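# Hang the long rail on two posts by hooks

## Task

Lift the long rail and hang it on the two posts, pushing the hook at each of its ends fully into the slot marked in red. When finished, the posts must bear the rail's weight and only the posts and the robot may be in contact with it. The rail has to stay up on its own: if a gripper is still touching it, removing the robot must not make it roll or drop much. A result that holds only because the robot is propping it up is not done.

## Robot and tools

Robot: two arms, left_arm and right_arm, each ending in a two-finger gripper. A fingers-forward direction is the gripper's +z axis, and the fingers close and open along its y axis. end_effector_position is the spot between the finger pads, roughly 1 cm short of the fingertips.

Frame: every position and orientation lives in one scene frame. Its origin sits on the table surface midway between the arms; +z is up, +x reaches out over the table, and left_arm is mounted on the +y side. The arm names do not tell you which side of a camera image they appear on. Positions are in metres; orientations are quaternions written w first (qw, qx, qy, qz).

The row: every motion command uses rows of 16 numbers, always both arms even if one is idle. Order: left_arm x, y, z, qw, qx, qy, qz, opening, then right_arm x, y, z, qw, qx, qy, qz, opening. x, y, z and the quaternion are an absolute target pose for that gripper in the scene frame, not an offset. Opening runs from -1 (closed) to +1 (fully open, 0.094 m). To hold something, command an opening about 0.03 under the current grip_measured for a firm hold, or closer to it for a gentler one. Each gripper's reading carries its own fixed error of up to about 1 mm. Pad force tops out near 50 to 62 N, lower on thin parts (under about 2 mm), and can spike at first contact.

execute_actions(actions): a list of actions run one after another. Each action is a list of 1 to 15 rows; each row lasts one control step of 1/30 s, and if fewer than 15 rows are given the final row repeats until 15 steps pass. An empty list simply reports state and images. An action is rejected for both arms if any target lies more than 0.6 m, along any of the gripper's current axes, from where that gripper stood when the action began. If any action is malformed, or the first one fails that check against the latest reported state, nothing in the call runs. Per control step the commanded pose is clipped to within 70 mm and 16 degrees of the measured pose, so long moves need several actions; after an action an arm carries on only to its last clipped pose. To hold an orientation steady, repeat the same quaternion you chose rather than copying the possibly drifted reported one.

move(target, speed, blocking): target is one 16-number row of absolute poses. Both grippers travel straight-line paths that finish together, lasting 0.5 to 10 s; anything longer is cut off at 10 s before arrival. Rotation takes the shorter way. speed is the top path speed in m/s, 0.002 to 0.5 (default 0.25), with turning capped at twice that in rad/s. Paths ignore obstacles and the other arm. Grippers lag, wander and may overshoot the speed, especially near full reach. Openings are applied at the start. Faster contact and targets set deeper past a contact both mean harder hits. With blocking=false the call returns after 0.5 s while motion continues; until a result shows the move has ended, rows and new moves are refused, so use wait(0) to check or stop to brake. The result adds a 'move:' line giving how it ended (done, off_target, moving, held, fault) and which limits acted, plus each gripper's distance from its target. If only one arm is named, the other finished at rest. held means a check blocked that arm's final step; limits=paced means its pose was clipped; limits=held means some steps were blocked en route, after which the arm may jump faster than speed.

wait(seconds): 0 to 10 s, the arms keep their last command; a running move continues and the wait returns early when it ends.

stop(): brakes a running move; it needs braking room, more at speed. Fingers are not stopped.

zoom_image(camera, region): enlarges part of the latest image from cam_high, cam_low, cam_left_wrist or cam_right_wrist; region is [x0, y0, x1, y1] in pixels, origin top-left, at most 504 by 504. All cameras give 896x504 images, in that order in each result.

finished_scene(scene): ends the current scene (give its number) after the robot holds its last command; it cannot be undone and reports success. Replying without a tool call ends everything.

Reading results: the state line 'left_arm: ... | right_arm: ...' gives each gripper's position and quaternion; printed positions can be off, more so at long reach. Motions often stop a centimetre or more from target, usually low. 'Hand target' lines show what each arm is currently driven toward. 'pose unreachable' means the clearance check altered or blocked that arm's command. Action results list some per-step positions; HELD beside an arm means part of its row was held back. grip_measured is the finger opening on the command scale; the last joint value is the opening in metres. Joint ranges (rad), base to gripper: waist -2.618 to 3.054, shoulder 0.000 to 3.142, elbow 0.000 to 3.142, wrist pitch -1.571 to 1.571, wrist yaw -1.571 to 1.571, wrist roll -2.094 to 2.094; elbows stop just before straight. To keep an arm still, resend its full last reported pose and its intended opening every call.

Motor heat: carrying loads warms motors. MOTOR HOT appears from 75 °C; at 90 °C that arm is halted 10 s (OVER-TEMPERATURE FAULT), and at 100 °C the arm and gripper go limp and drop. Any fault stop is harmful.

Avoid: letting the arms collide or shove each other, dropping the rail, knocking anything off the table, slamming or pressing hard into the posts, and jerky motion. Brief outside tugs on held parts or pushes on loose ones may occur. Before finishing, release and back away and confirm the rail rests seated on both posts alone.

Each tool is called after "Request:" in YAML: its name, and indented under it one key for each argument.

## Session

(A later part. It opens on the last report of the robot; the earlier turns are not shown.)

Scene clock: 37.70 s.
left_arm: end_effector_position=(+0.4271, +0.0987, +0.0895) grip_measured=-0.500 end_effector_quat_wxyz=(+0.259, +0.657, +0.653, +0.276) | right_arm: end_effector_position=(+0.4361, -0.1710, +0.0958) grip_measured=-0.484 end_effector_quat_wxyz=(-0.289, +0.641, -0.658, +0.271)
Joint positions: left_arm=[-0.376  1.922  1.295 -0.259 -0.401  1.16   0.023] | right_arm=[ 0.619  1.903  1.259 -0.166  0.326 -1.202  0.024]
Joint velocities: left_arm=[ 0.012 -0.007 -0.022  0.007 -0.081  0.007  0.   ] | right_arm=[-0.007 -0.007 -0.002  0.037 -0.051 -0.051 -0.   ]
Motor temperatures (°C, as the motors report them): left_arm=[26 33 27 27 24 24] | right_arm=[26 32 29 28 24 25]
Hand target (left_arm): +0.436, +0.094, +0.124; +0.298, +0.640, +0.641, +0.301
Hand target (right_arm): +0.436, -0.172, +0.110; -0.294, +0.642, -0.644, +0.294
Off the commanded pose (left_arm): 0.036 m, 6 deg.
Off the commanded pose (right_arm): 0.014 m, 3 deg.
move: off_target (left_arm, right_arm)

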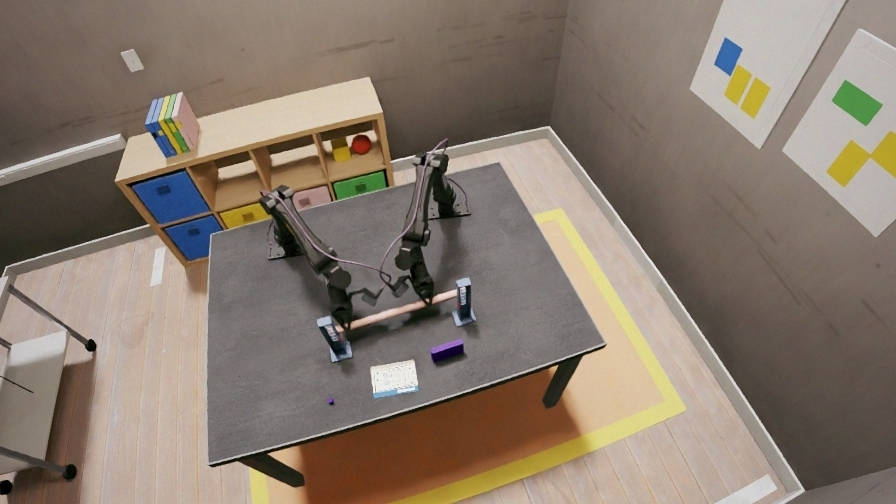

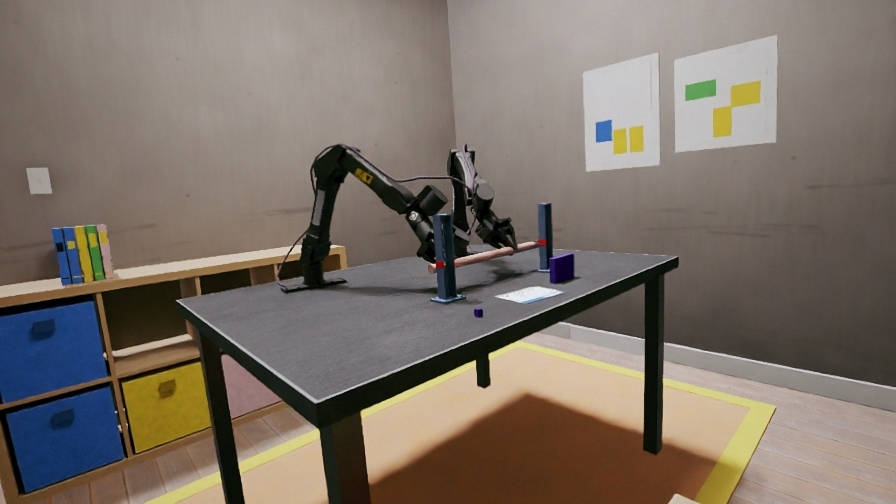

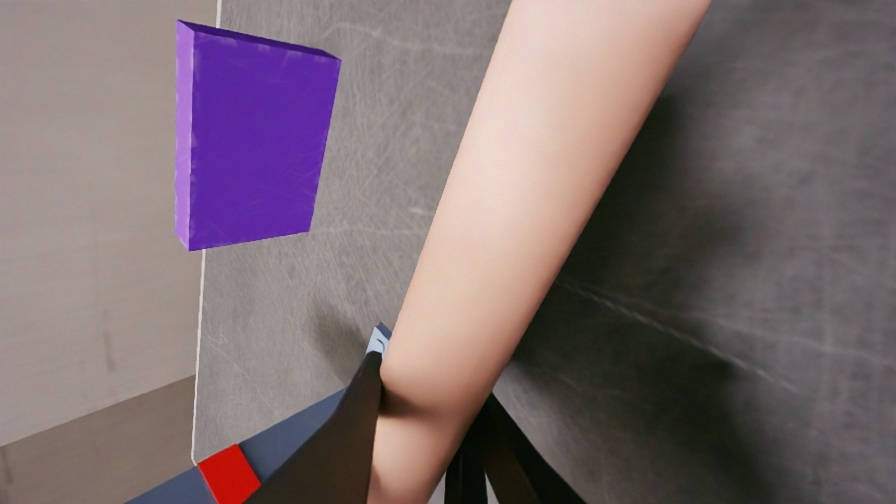

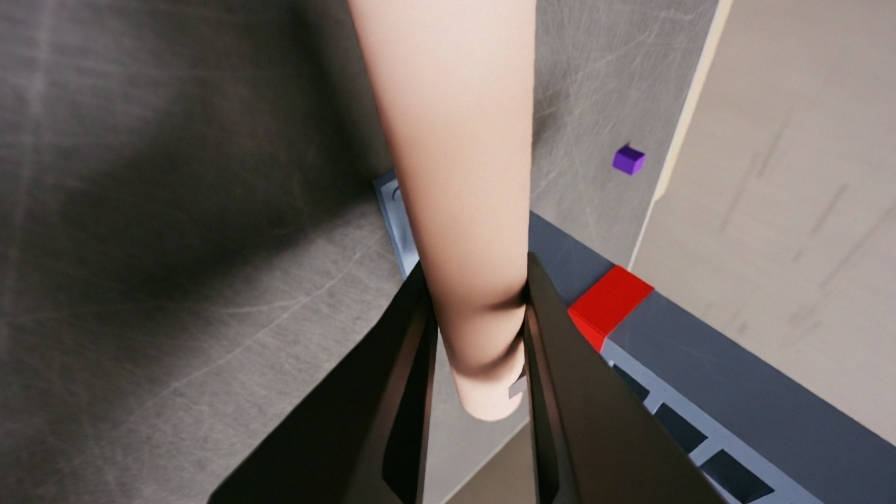

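Request:
move:
  target: [0.46,0.093,0.127,0.3,0.64,0.64,0.3,-0.535,0.455,-0.172,0.111,0.295,-0.643,0.643,-0.295,-0.52]
  speed: 0.03

Request:
move:
  target: [0.452,0.095,0.09,0.28,0.65,0.65,0.28,-0.535,0.45,-0.172,0.085,0.28,-0.65,0.65,-0.28,-0.52]
  speed: 0.03

Request:
zoom_image:
  camera: "cam_low"
  region: [420, 225, 560, 285]

Request:
zoom_image:
  camera: "cam_high"
  region: [310, 265, 490, 360]

Scene clock: 40.13 s.
left_arm: end_effector_position=(+0.4376, +0.0987, +0.0939) grip_measured=-0.500 end_effector_quat_wxyz=(+0.258, +0.659, +0.648, +0.279) | right_arm: end_effector_position=(+0.4409, -0.1710, +0.0998) grip_measured=-0.484 end_effector_quat_wxyz=(-0.288, +0.639, -0.659, +0.273)
Joint positions: left_arm=[-0.364  1.946  1.342 -0.275 -0.396  1.183  0.023] | right_arm=[ 0.615  1.913  1.288 -0.184  0.328 -1.202  0.024]
Joint velocities: left_arm=[-0.002 -0.012  0.022  0.051 -0.007 -0.022 -0.001] | right_arm=[ 0.007 -0.012  0.012 -0.051 -0.022 -0.007 -0.   ]
Motor temperatures (°C, as the motors report them): left_arm=[26 33 27 28 24 24] | right_arm=[26 33 29 28 24 25]
Hand target (left_arm): +0.457, +0.095, +0.129; +0.299, +0.640, +0.640, +0.302
Hand target (right_arm): +0.454, -0.172, +0.112; -0.295, +0.642, -0.643, +0.295
Off the commanded pose (left_arm): 0.040 m, 6 deg.
Off the commanded pose (right_arm): 0.018 m, 3 deg.
move: off_target (left_arm, right_arm)

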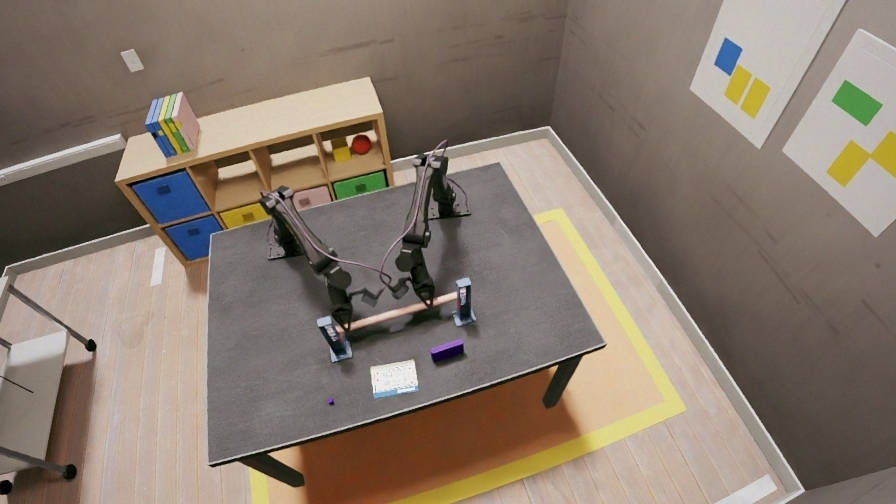

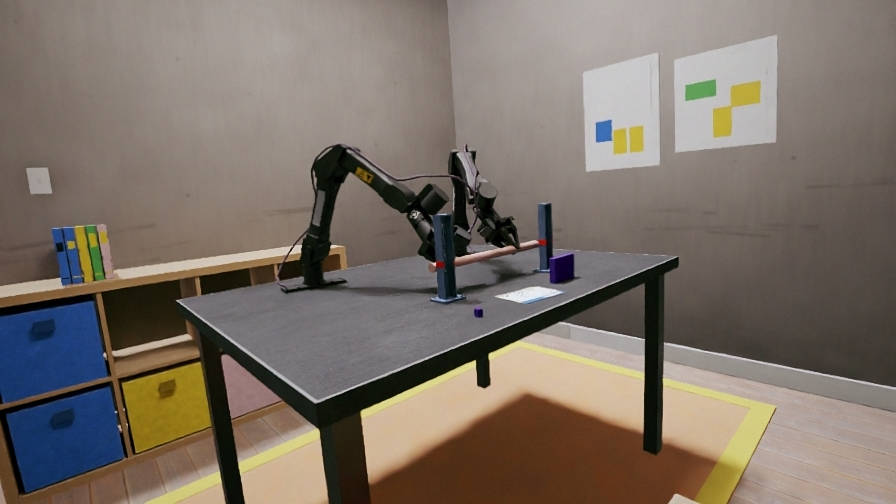

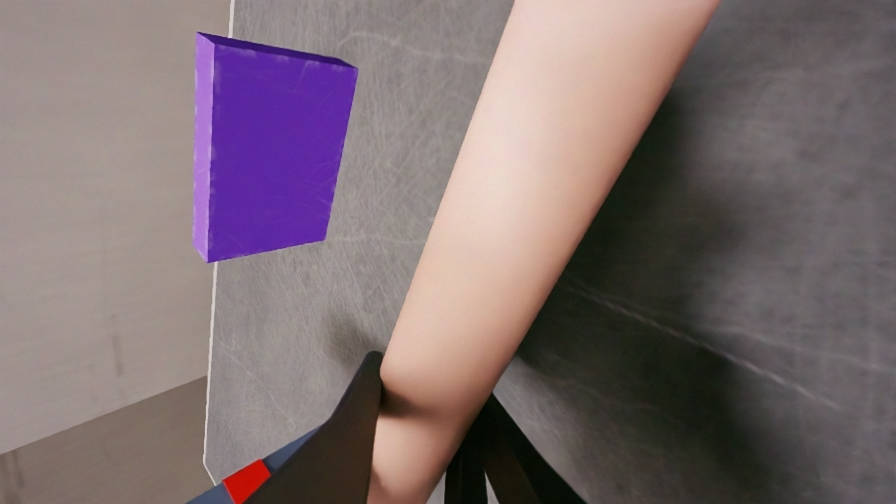

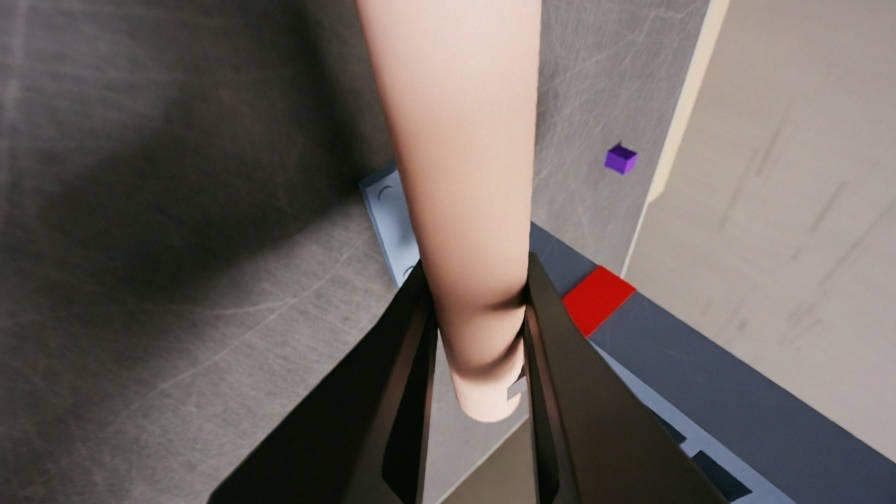

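Scene clock: 41.17 s.
left_arm: end_effector_position=(+0.4383, +0.0975, +0.0726) grip_measured=-0.500 end_effector_quat_wxyz=(+0.248, +0.663, +0.654, +0.268) | right_arm: end_effector_position=(+0.4429, -0.1713, +0.0801) grip_measured=-0.484 end_effector_quat_wxyz=(-0.277, +0.641, -0.664, +0.267)
Joint positions: left_arm=[-0.36   1.992  1.342 -0.26  -0.38   1.17   0.023] | right_arm=[ 0.612  1.959  1.288 -0.167  0.324 -1.196  0.024]
Joint velocities: left_arm=[-0.007 -0.002 -0.012 -0.007  0.066 -0.007  0.001] | right_arm=[-0.017  0.002  0.007  0.007 -0.037  0.022  0.   ]
Motor temperatures (°C, as the motors report them): left_arm=[26 34 27 28 24 24] | right_arm=[26 33 29 28 24 25]
Hand target (left_arm): +0.451, +0.096, +0.091; +0.279, +0.650, +0.649, +0.280
Hand target (right_arm): +0.450, -0.172, +0.085; -0.279, +0.649, -0.650, +0.280
Off the commanded pose (left_arm): 0.022 m, 4 deg.
Off the commanded pose (right_arm): 0.009 m, 2 deg.
move: off_target (left_arm)

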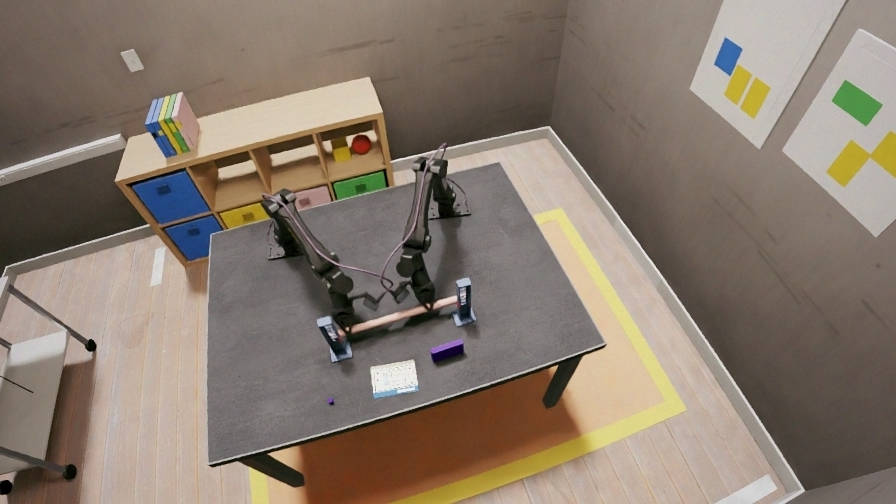

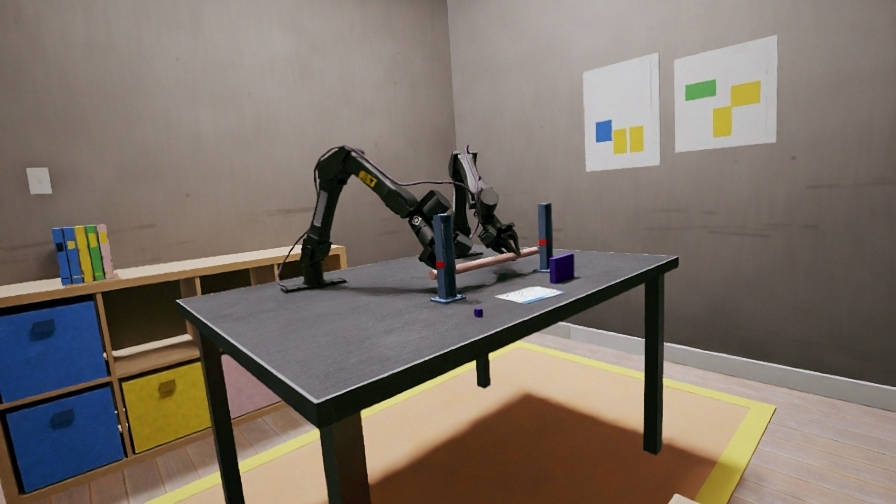

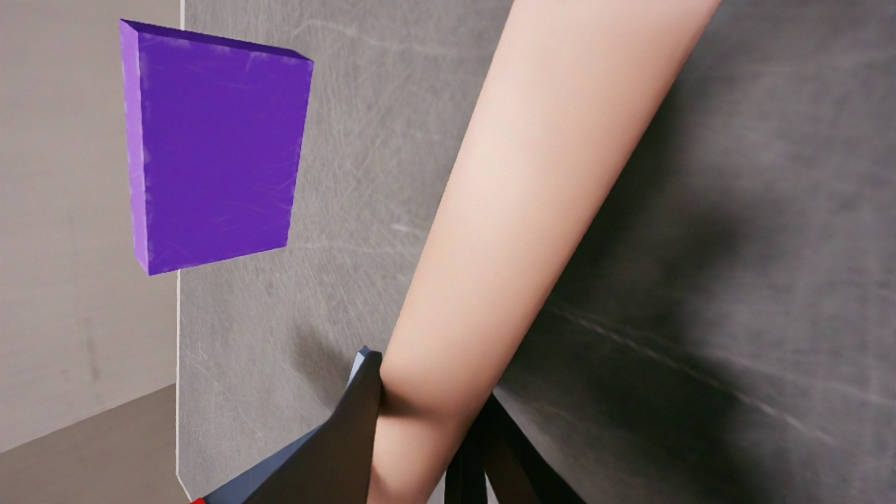

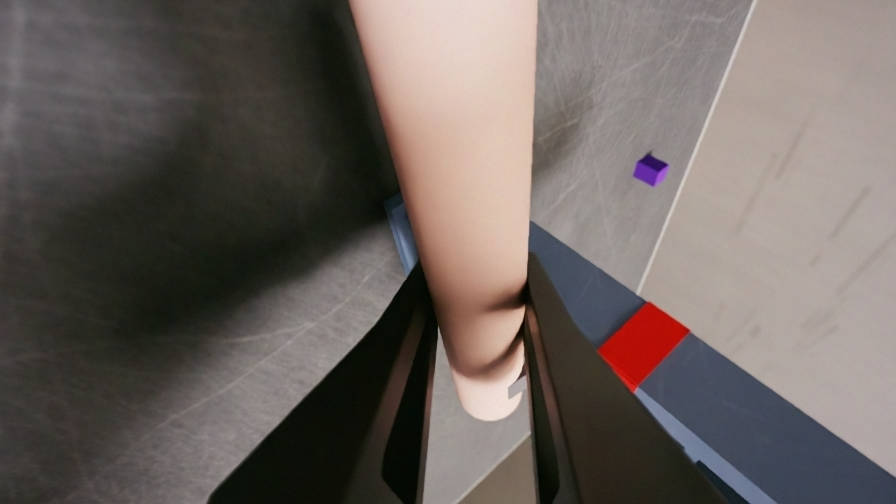

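Region (420, 225, 560, 285) of cam_low's 896x504 image, scaled by 3.600, with more detail than that image has; it fills the top 216 rows of this view, and the rest is white.

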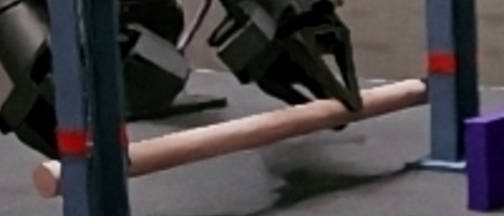

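Region (310, 265, 490, 360) of cam_high's 896x504 image, scaled by 2.800, with more detail than that image has; it fills the top 266 rows of this view, and the rest is white.

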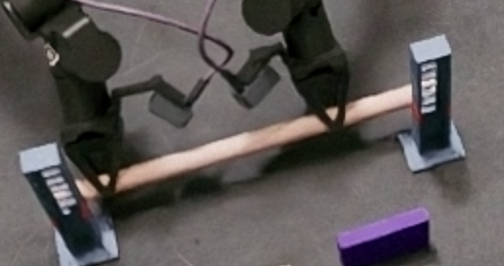

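Request:
move:
  target: [0.44,0.082,0.122,0.3,0.64,0.64,0.3,-0.535,0.437,-0.183,0.108,0.295,-0.643,0.643,-0.295,-0.52]
  speed: 0.04

Request:
zoom_image:
  camera: "cam_high"
  region: [435, 270, 485, 320]

Request:
zoom_image:
  camera: "cam_high"
  region: [312, 305, 362, 355]

Request:
zoom_image:
  camera: "cam_low"
  region: [420, 225, 560, 285]

Scene clock: 43.50 s.
left_arm: end_effector_position=(+0.4313, +0.0890, +0.0879) grip_measured=-0.500 end_effector_quat_wxyz=(+0.260, +0.658, +0.650, +0.279) | right_arm: end_effector_position=(+0.4354, -0.1804, +0.0953) grip_measured=-0.484 end_effector_quat_wxyz=(-0.288, +0.636, -0.660, +0.278)
Joint positions: left_arm=[-0.393  1.954  1.33  -0.262 -0.414  1.155  0.023] | right_arm=[ 0.605  1.888  1.229 -0.142  0.331 -1.211  0.024]
Joint velocities: left_arm=[ 0.002 -0.002  0.002 -0.037  0.051 -0.081  0.   ] | right_arm=[-0.007 -0.007 -0.017 -0.037  0.037  0.022 -0.   ]
Motor temperatures (°C, as the motors report them): left_arm=[26 34 27 28 24 24] | right_arm=[26 33 29 29 24 25]
Hand target (left_arm): +0.439, +0.083, +0.122; +0.299, +0.640, +0.641, +0.300
Hand target (right_arm): +0.437, -0.184, +0.108; -0.294, +0.642, -0.643, +0.295
Off the commanded pose (left_arm): 0.036 m, 6 deg.
Off the commanded pose (right_arm): 0.013 m, 3 deg.
move: off_target (left_arm, right_arm)

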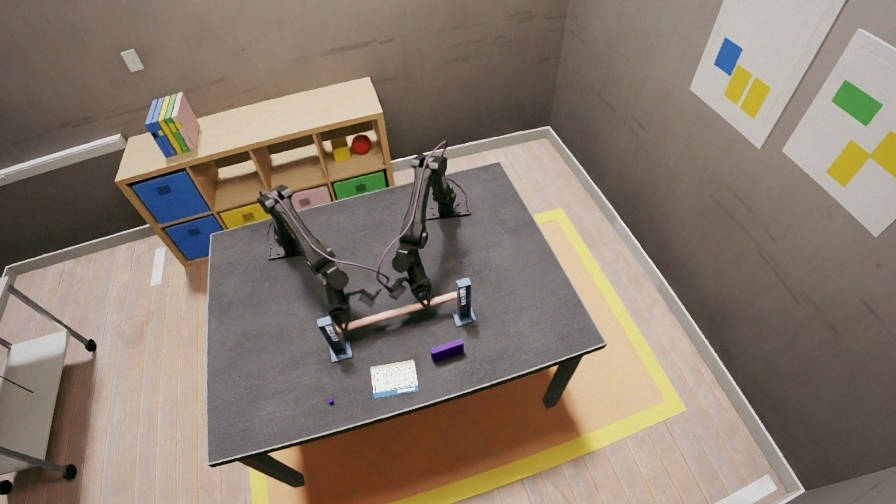

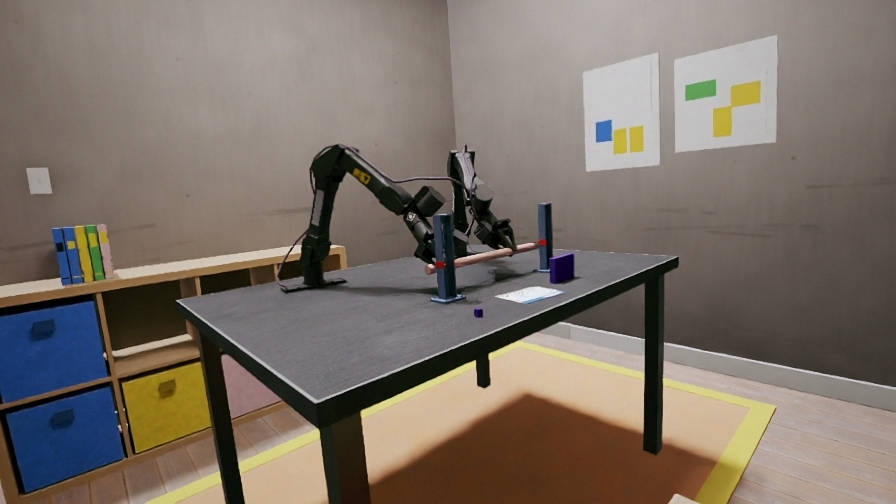

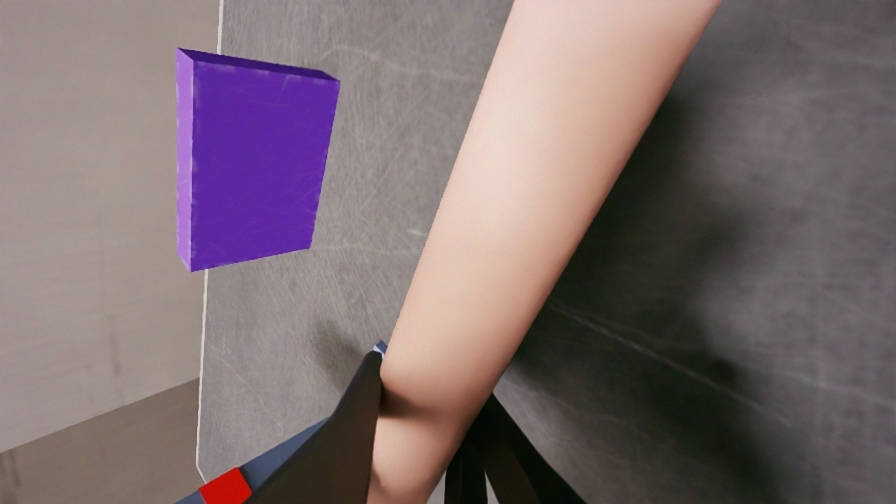

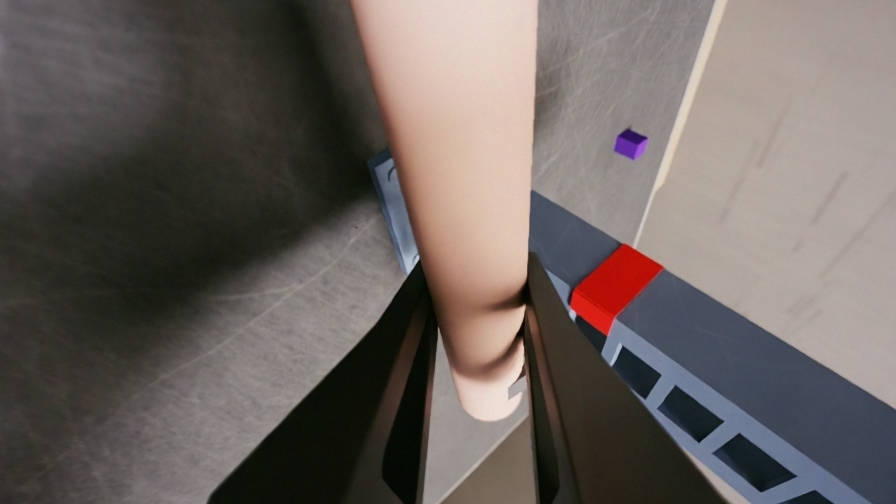

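Region (435, 270, 485, 320) of cam_high's 896x504 image, scaled by 10.080, with more detail than that image has.

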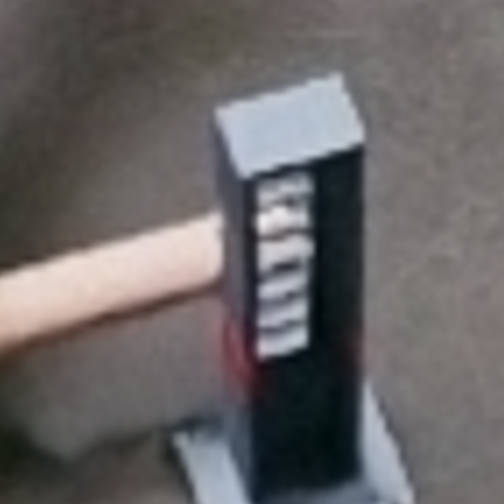

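Region (312, 305, 362, 355) of cam_high's 896x504 image, scaled by 10.080, with more detail than that image has.

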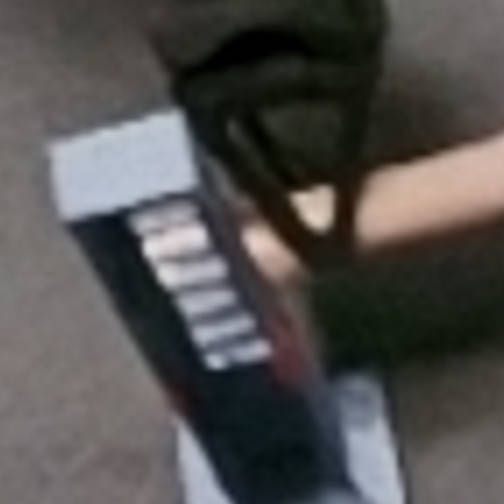

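Region (420, 225, 560, 285) of cam_low's 896x504 image, scaled by 3.600, with more detail than that image has; it fills the top 216 rows of this view, and the rest is white.

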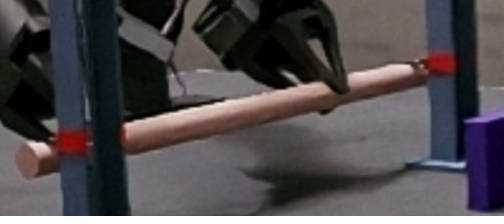

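Request:
move:
  target: [0.442,0.095,0.124,0.3,0.64,0.64,0.3,-0.535,0.437,-0.170,0.108,0.295,-0.643,0.643,-0.295,-0.52]
  speed: 0.04

Request:
move:
  target: [0.465,0.095,0.124,0.3,0.64,0.64,0.3,-0.535,0.46,-0.170,0.108,0.295,-0.643,0.643,-0.295,-0.52]
  speed: 0.03

Request:
zoom_image:
  camera: "cam_high"
  region: [435, 270, 485, 320]

Request:
zoom_image:
  camera: "cam_high"
  region: [312, 305, 362, 355]

Request:
zoom_image:
  camera: "cam_low"
  region: [420, 225, 560, 285]

Scene clock: 45.37 s.
left_arm: end_effector_position=(+0.4274, +0.0943, +0.0883) grip_measured=-0.500 end_effector_quat_wxyz=(+0.258, +0.660, +0.649, +0.277) | right_arm: end_effector_position=(+0.4321, -0.1755, +0.0943) grip_measured=-0.484 end_effector_quat_wxyz=(-0.287, +0.637, -0.660, +0.276)
Joint positions: left_arm=[-0.385  1.933  1.304 -0.259 -0.406  1.162  0.023] | right_arm=[ 0.619  1.888  1.229 -0.149  0.338 -1.198  0.024]
Joint velocities: left_arm=[-0.017 -0.002 -0.012  0.022 -0.037 -0.11  -0.001] | right_arm=[ 0.007  0.017 -0.007  0.037  0.022 -0.051 -0.   ]
Motor temperatures (°C, as the motors report them): left_arm=[26 35 27 28 24 24] | right_arm=[26 33 29 29 24 25]
Hand target (left_arm): +0.440, +0.096, +0.124; +0.298, +0.640, +0.641, +0.302
Hand target (right_arm): +0.436, -0.170, +0.108; -0.295, +0.642, -0.643, +0.294
Off the commanded pose (left_arm): 0.039 m, 6 deg.
Off the commanded pose (right_arm): 0.016 m, 3 deg.
move: off_target (left_arm, right_arm)

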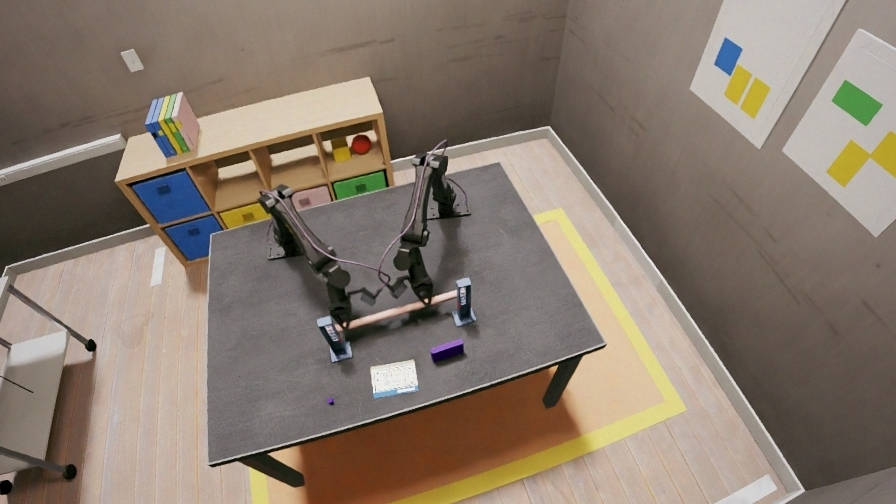

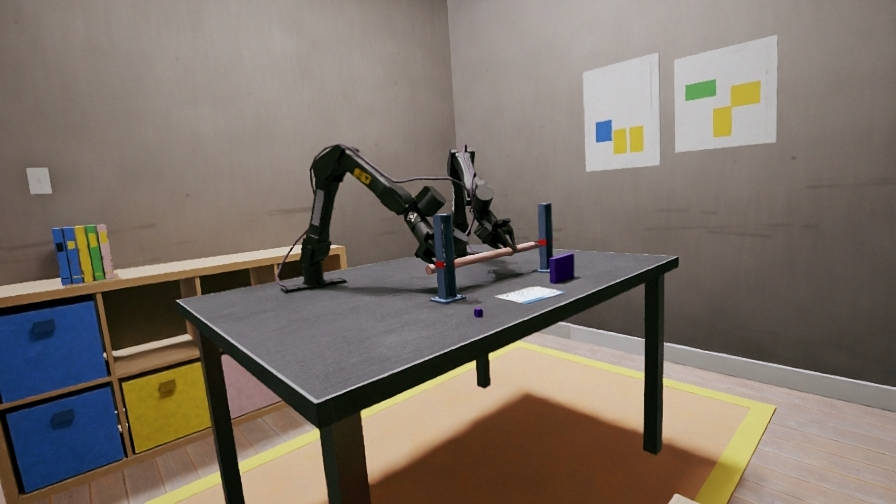

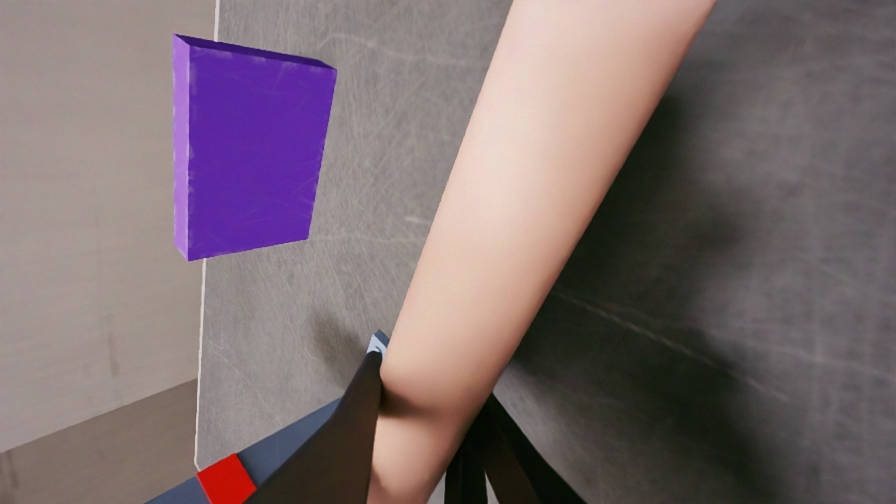

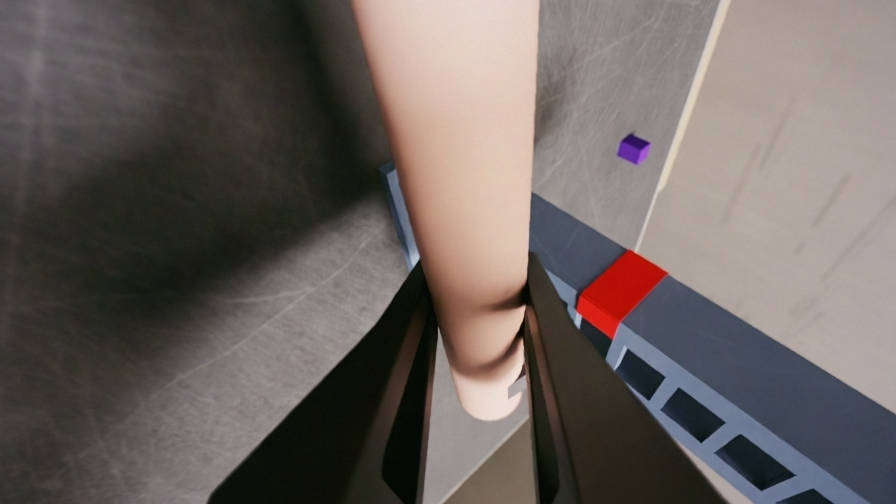

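Scene clock: 47.33 s.
left_arm: end_effector_position=(+0.4389, +0.1006, +0.0881) grip_measured=-0.500 end_effector_quat_wxyz=(+0.253, +0.662, +0.649, +0.277) | right_arm: end_effector_position=(+0.4412, -0.1691, +0.0933) grip_measured=-0.484 end_effector_quat_wxyz=(-0.281, +0.641, -0.662, +0.268)
Joint positions: left_arm=[-0.356  1.959  1.346 -0.276 -0.388  1.189  0.023] | right_arm=[ 0.618  1.933  1.303 -0.199  0.326 -1.194  0.024]
Joint velocities: left_arm=[-0.012  0.012  0.012 -0.037 -0.022 -0.022  0.   ] | right_arm=[-0.002 -0.007 -0.002 -0.007  0.051 -0.022 -0.001]
Motor temperatures (°C, as the motors report them): left_arm=[26 35 27 28 24 24] | right_arm=[26 33 29 29 24 25]
Hand target (left_arm): +0.462, +0.097, +0.126; +0.299, +0.640, +0.640, +0.302
Hand target (right_arm): +0.458, -0.171, +0.109; -0.294, +0.642, -0.644, +0.295
Off the commanded pose (left_arm): 0.045 m, 7 deg.
Off the commanded pose (right_arm): 0.024 m, 4 deg.
move: off_target (left_arm, right_arm)

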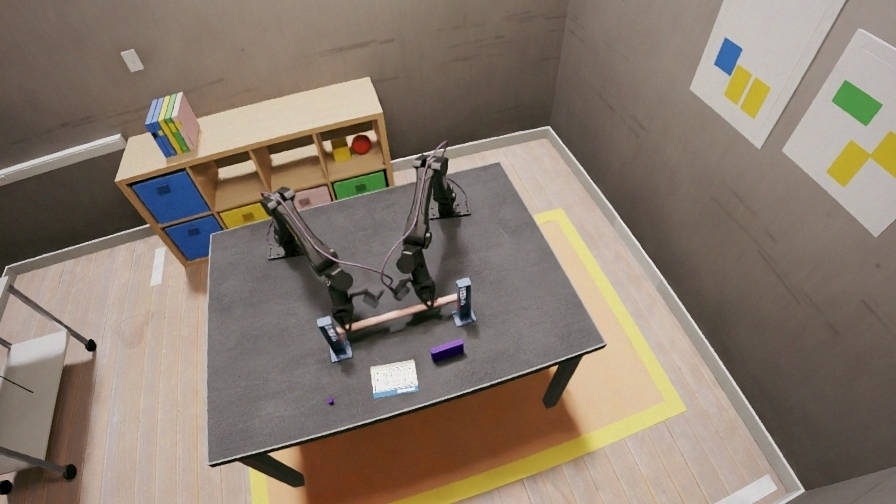

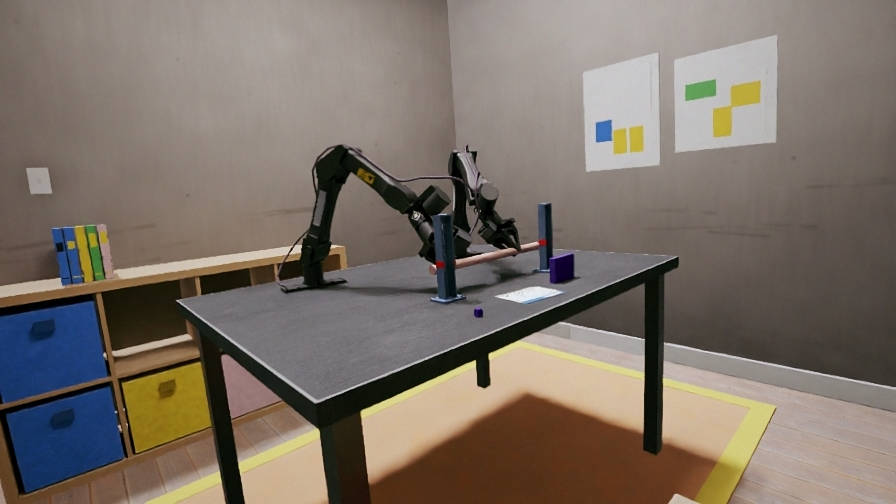

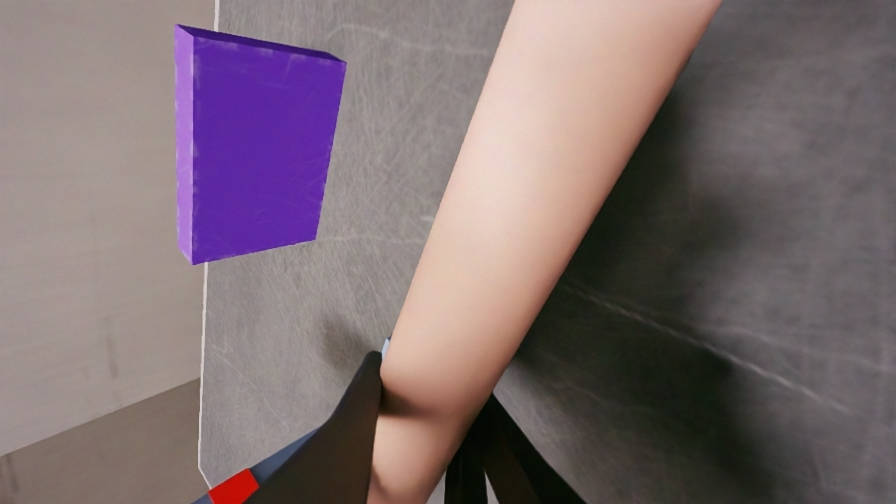

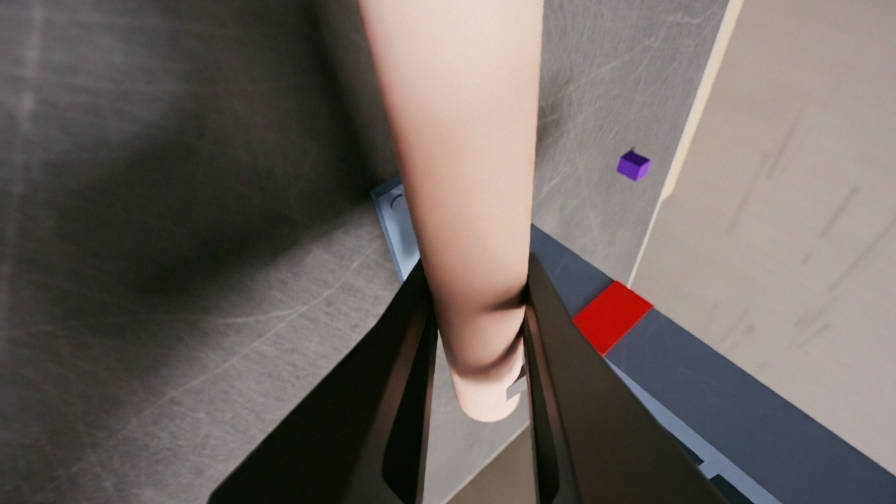

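Region (435, 270, 485, 320) of cam_high's 896x504 image, scaled by 10.080, with more detail than that image has.

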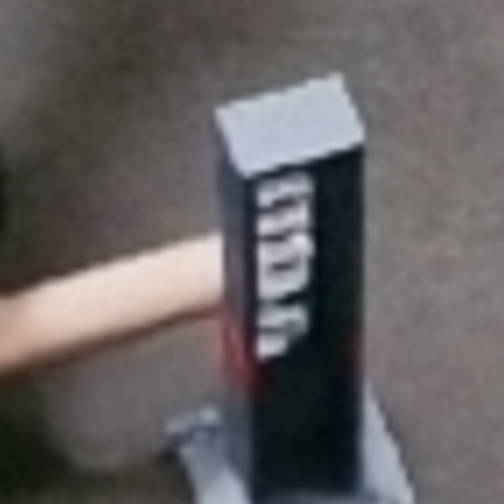

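Region (312, 305, 362, 355) of cam_high's 896x504 image, scaled by 10.080, with more detail than that image has.

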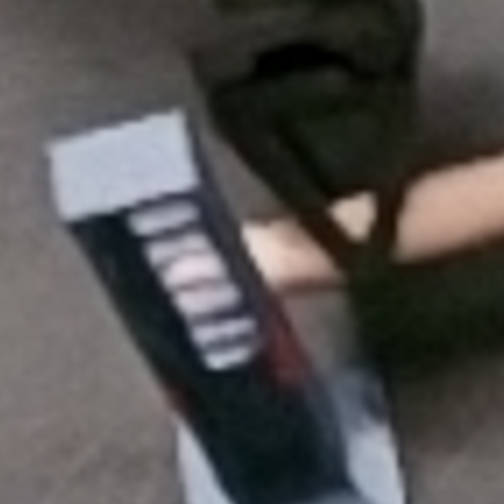

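Region (420, 225, 560, 285) of cam_low's 896x504 image, scaled by 3.600, with more detail than that image has; it fills the top 216 rows of this view, and the rest is white.

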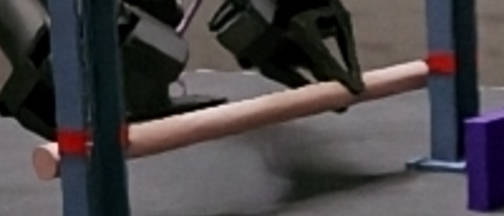

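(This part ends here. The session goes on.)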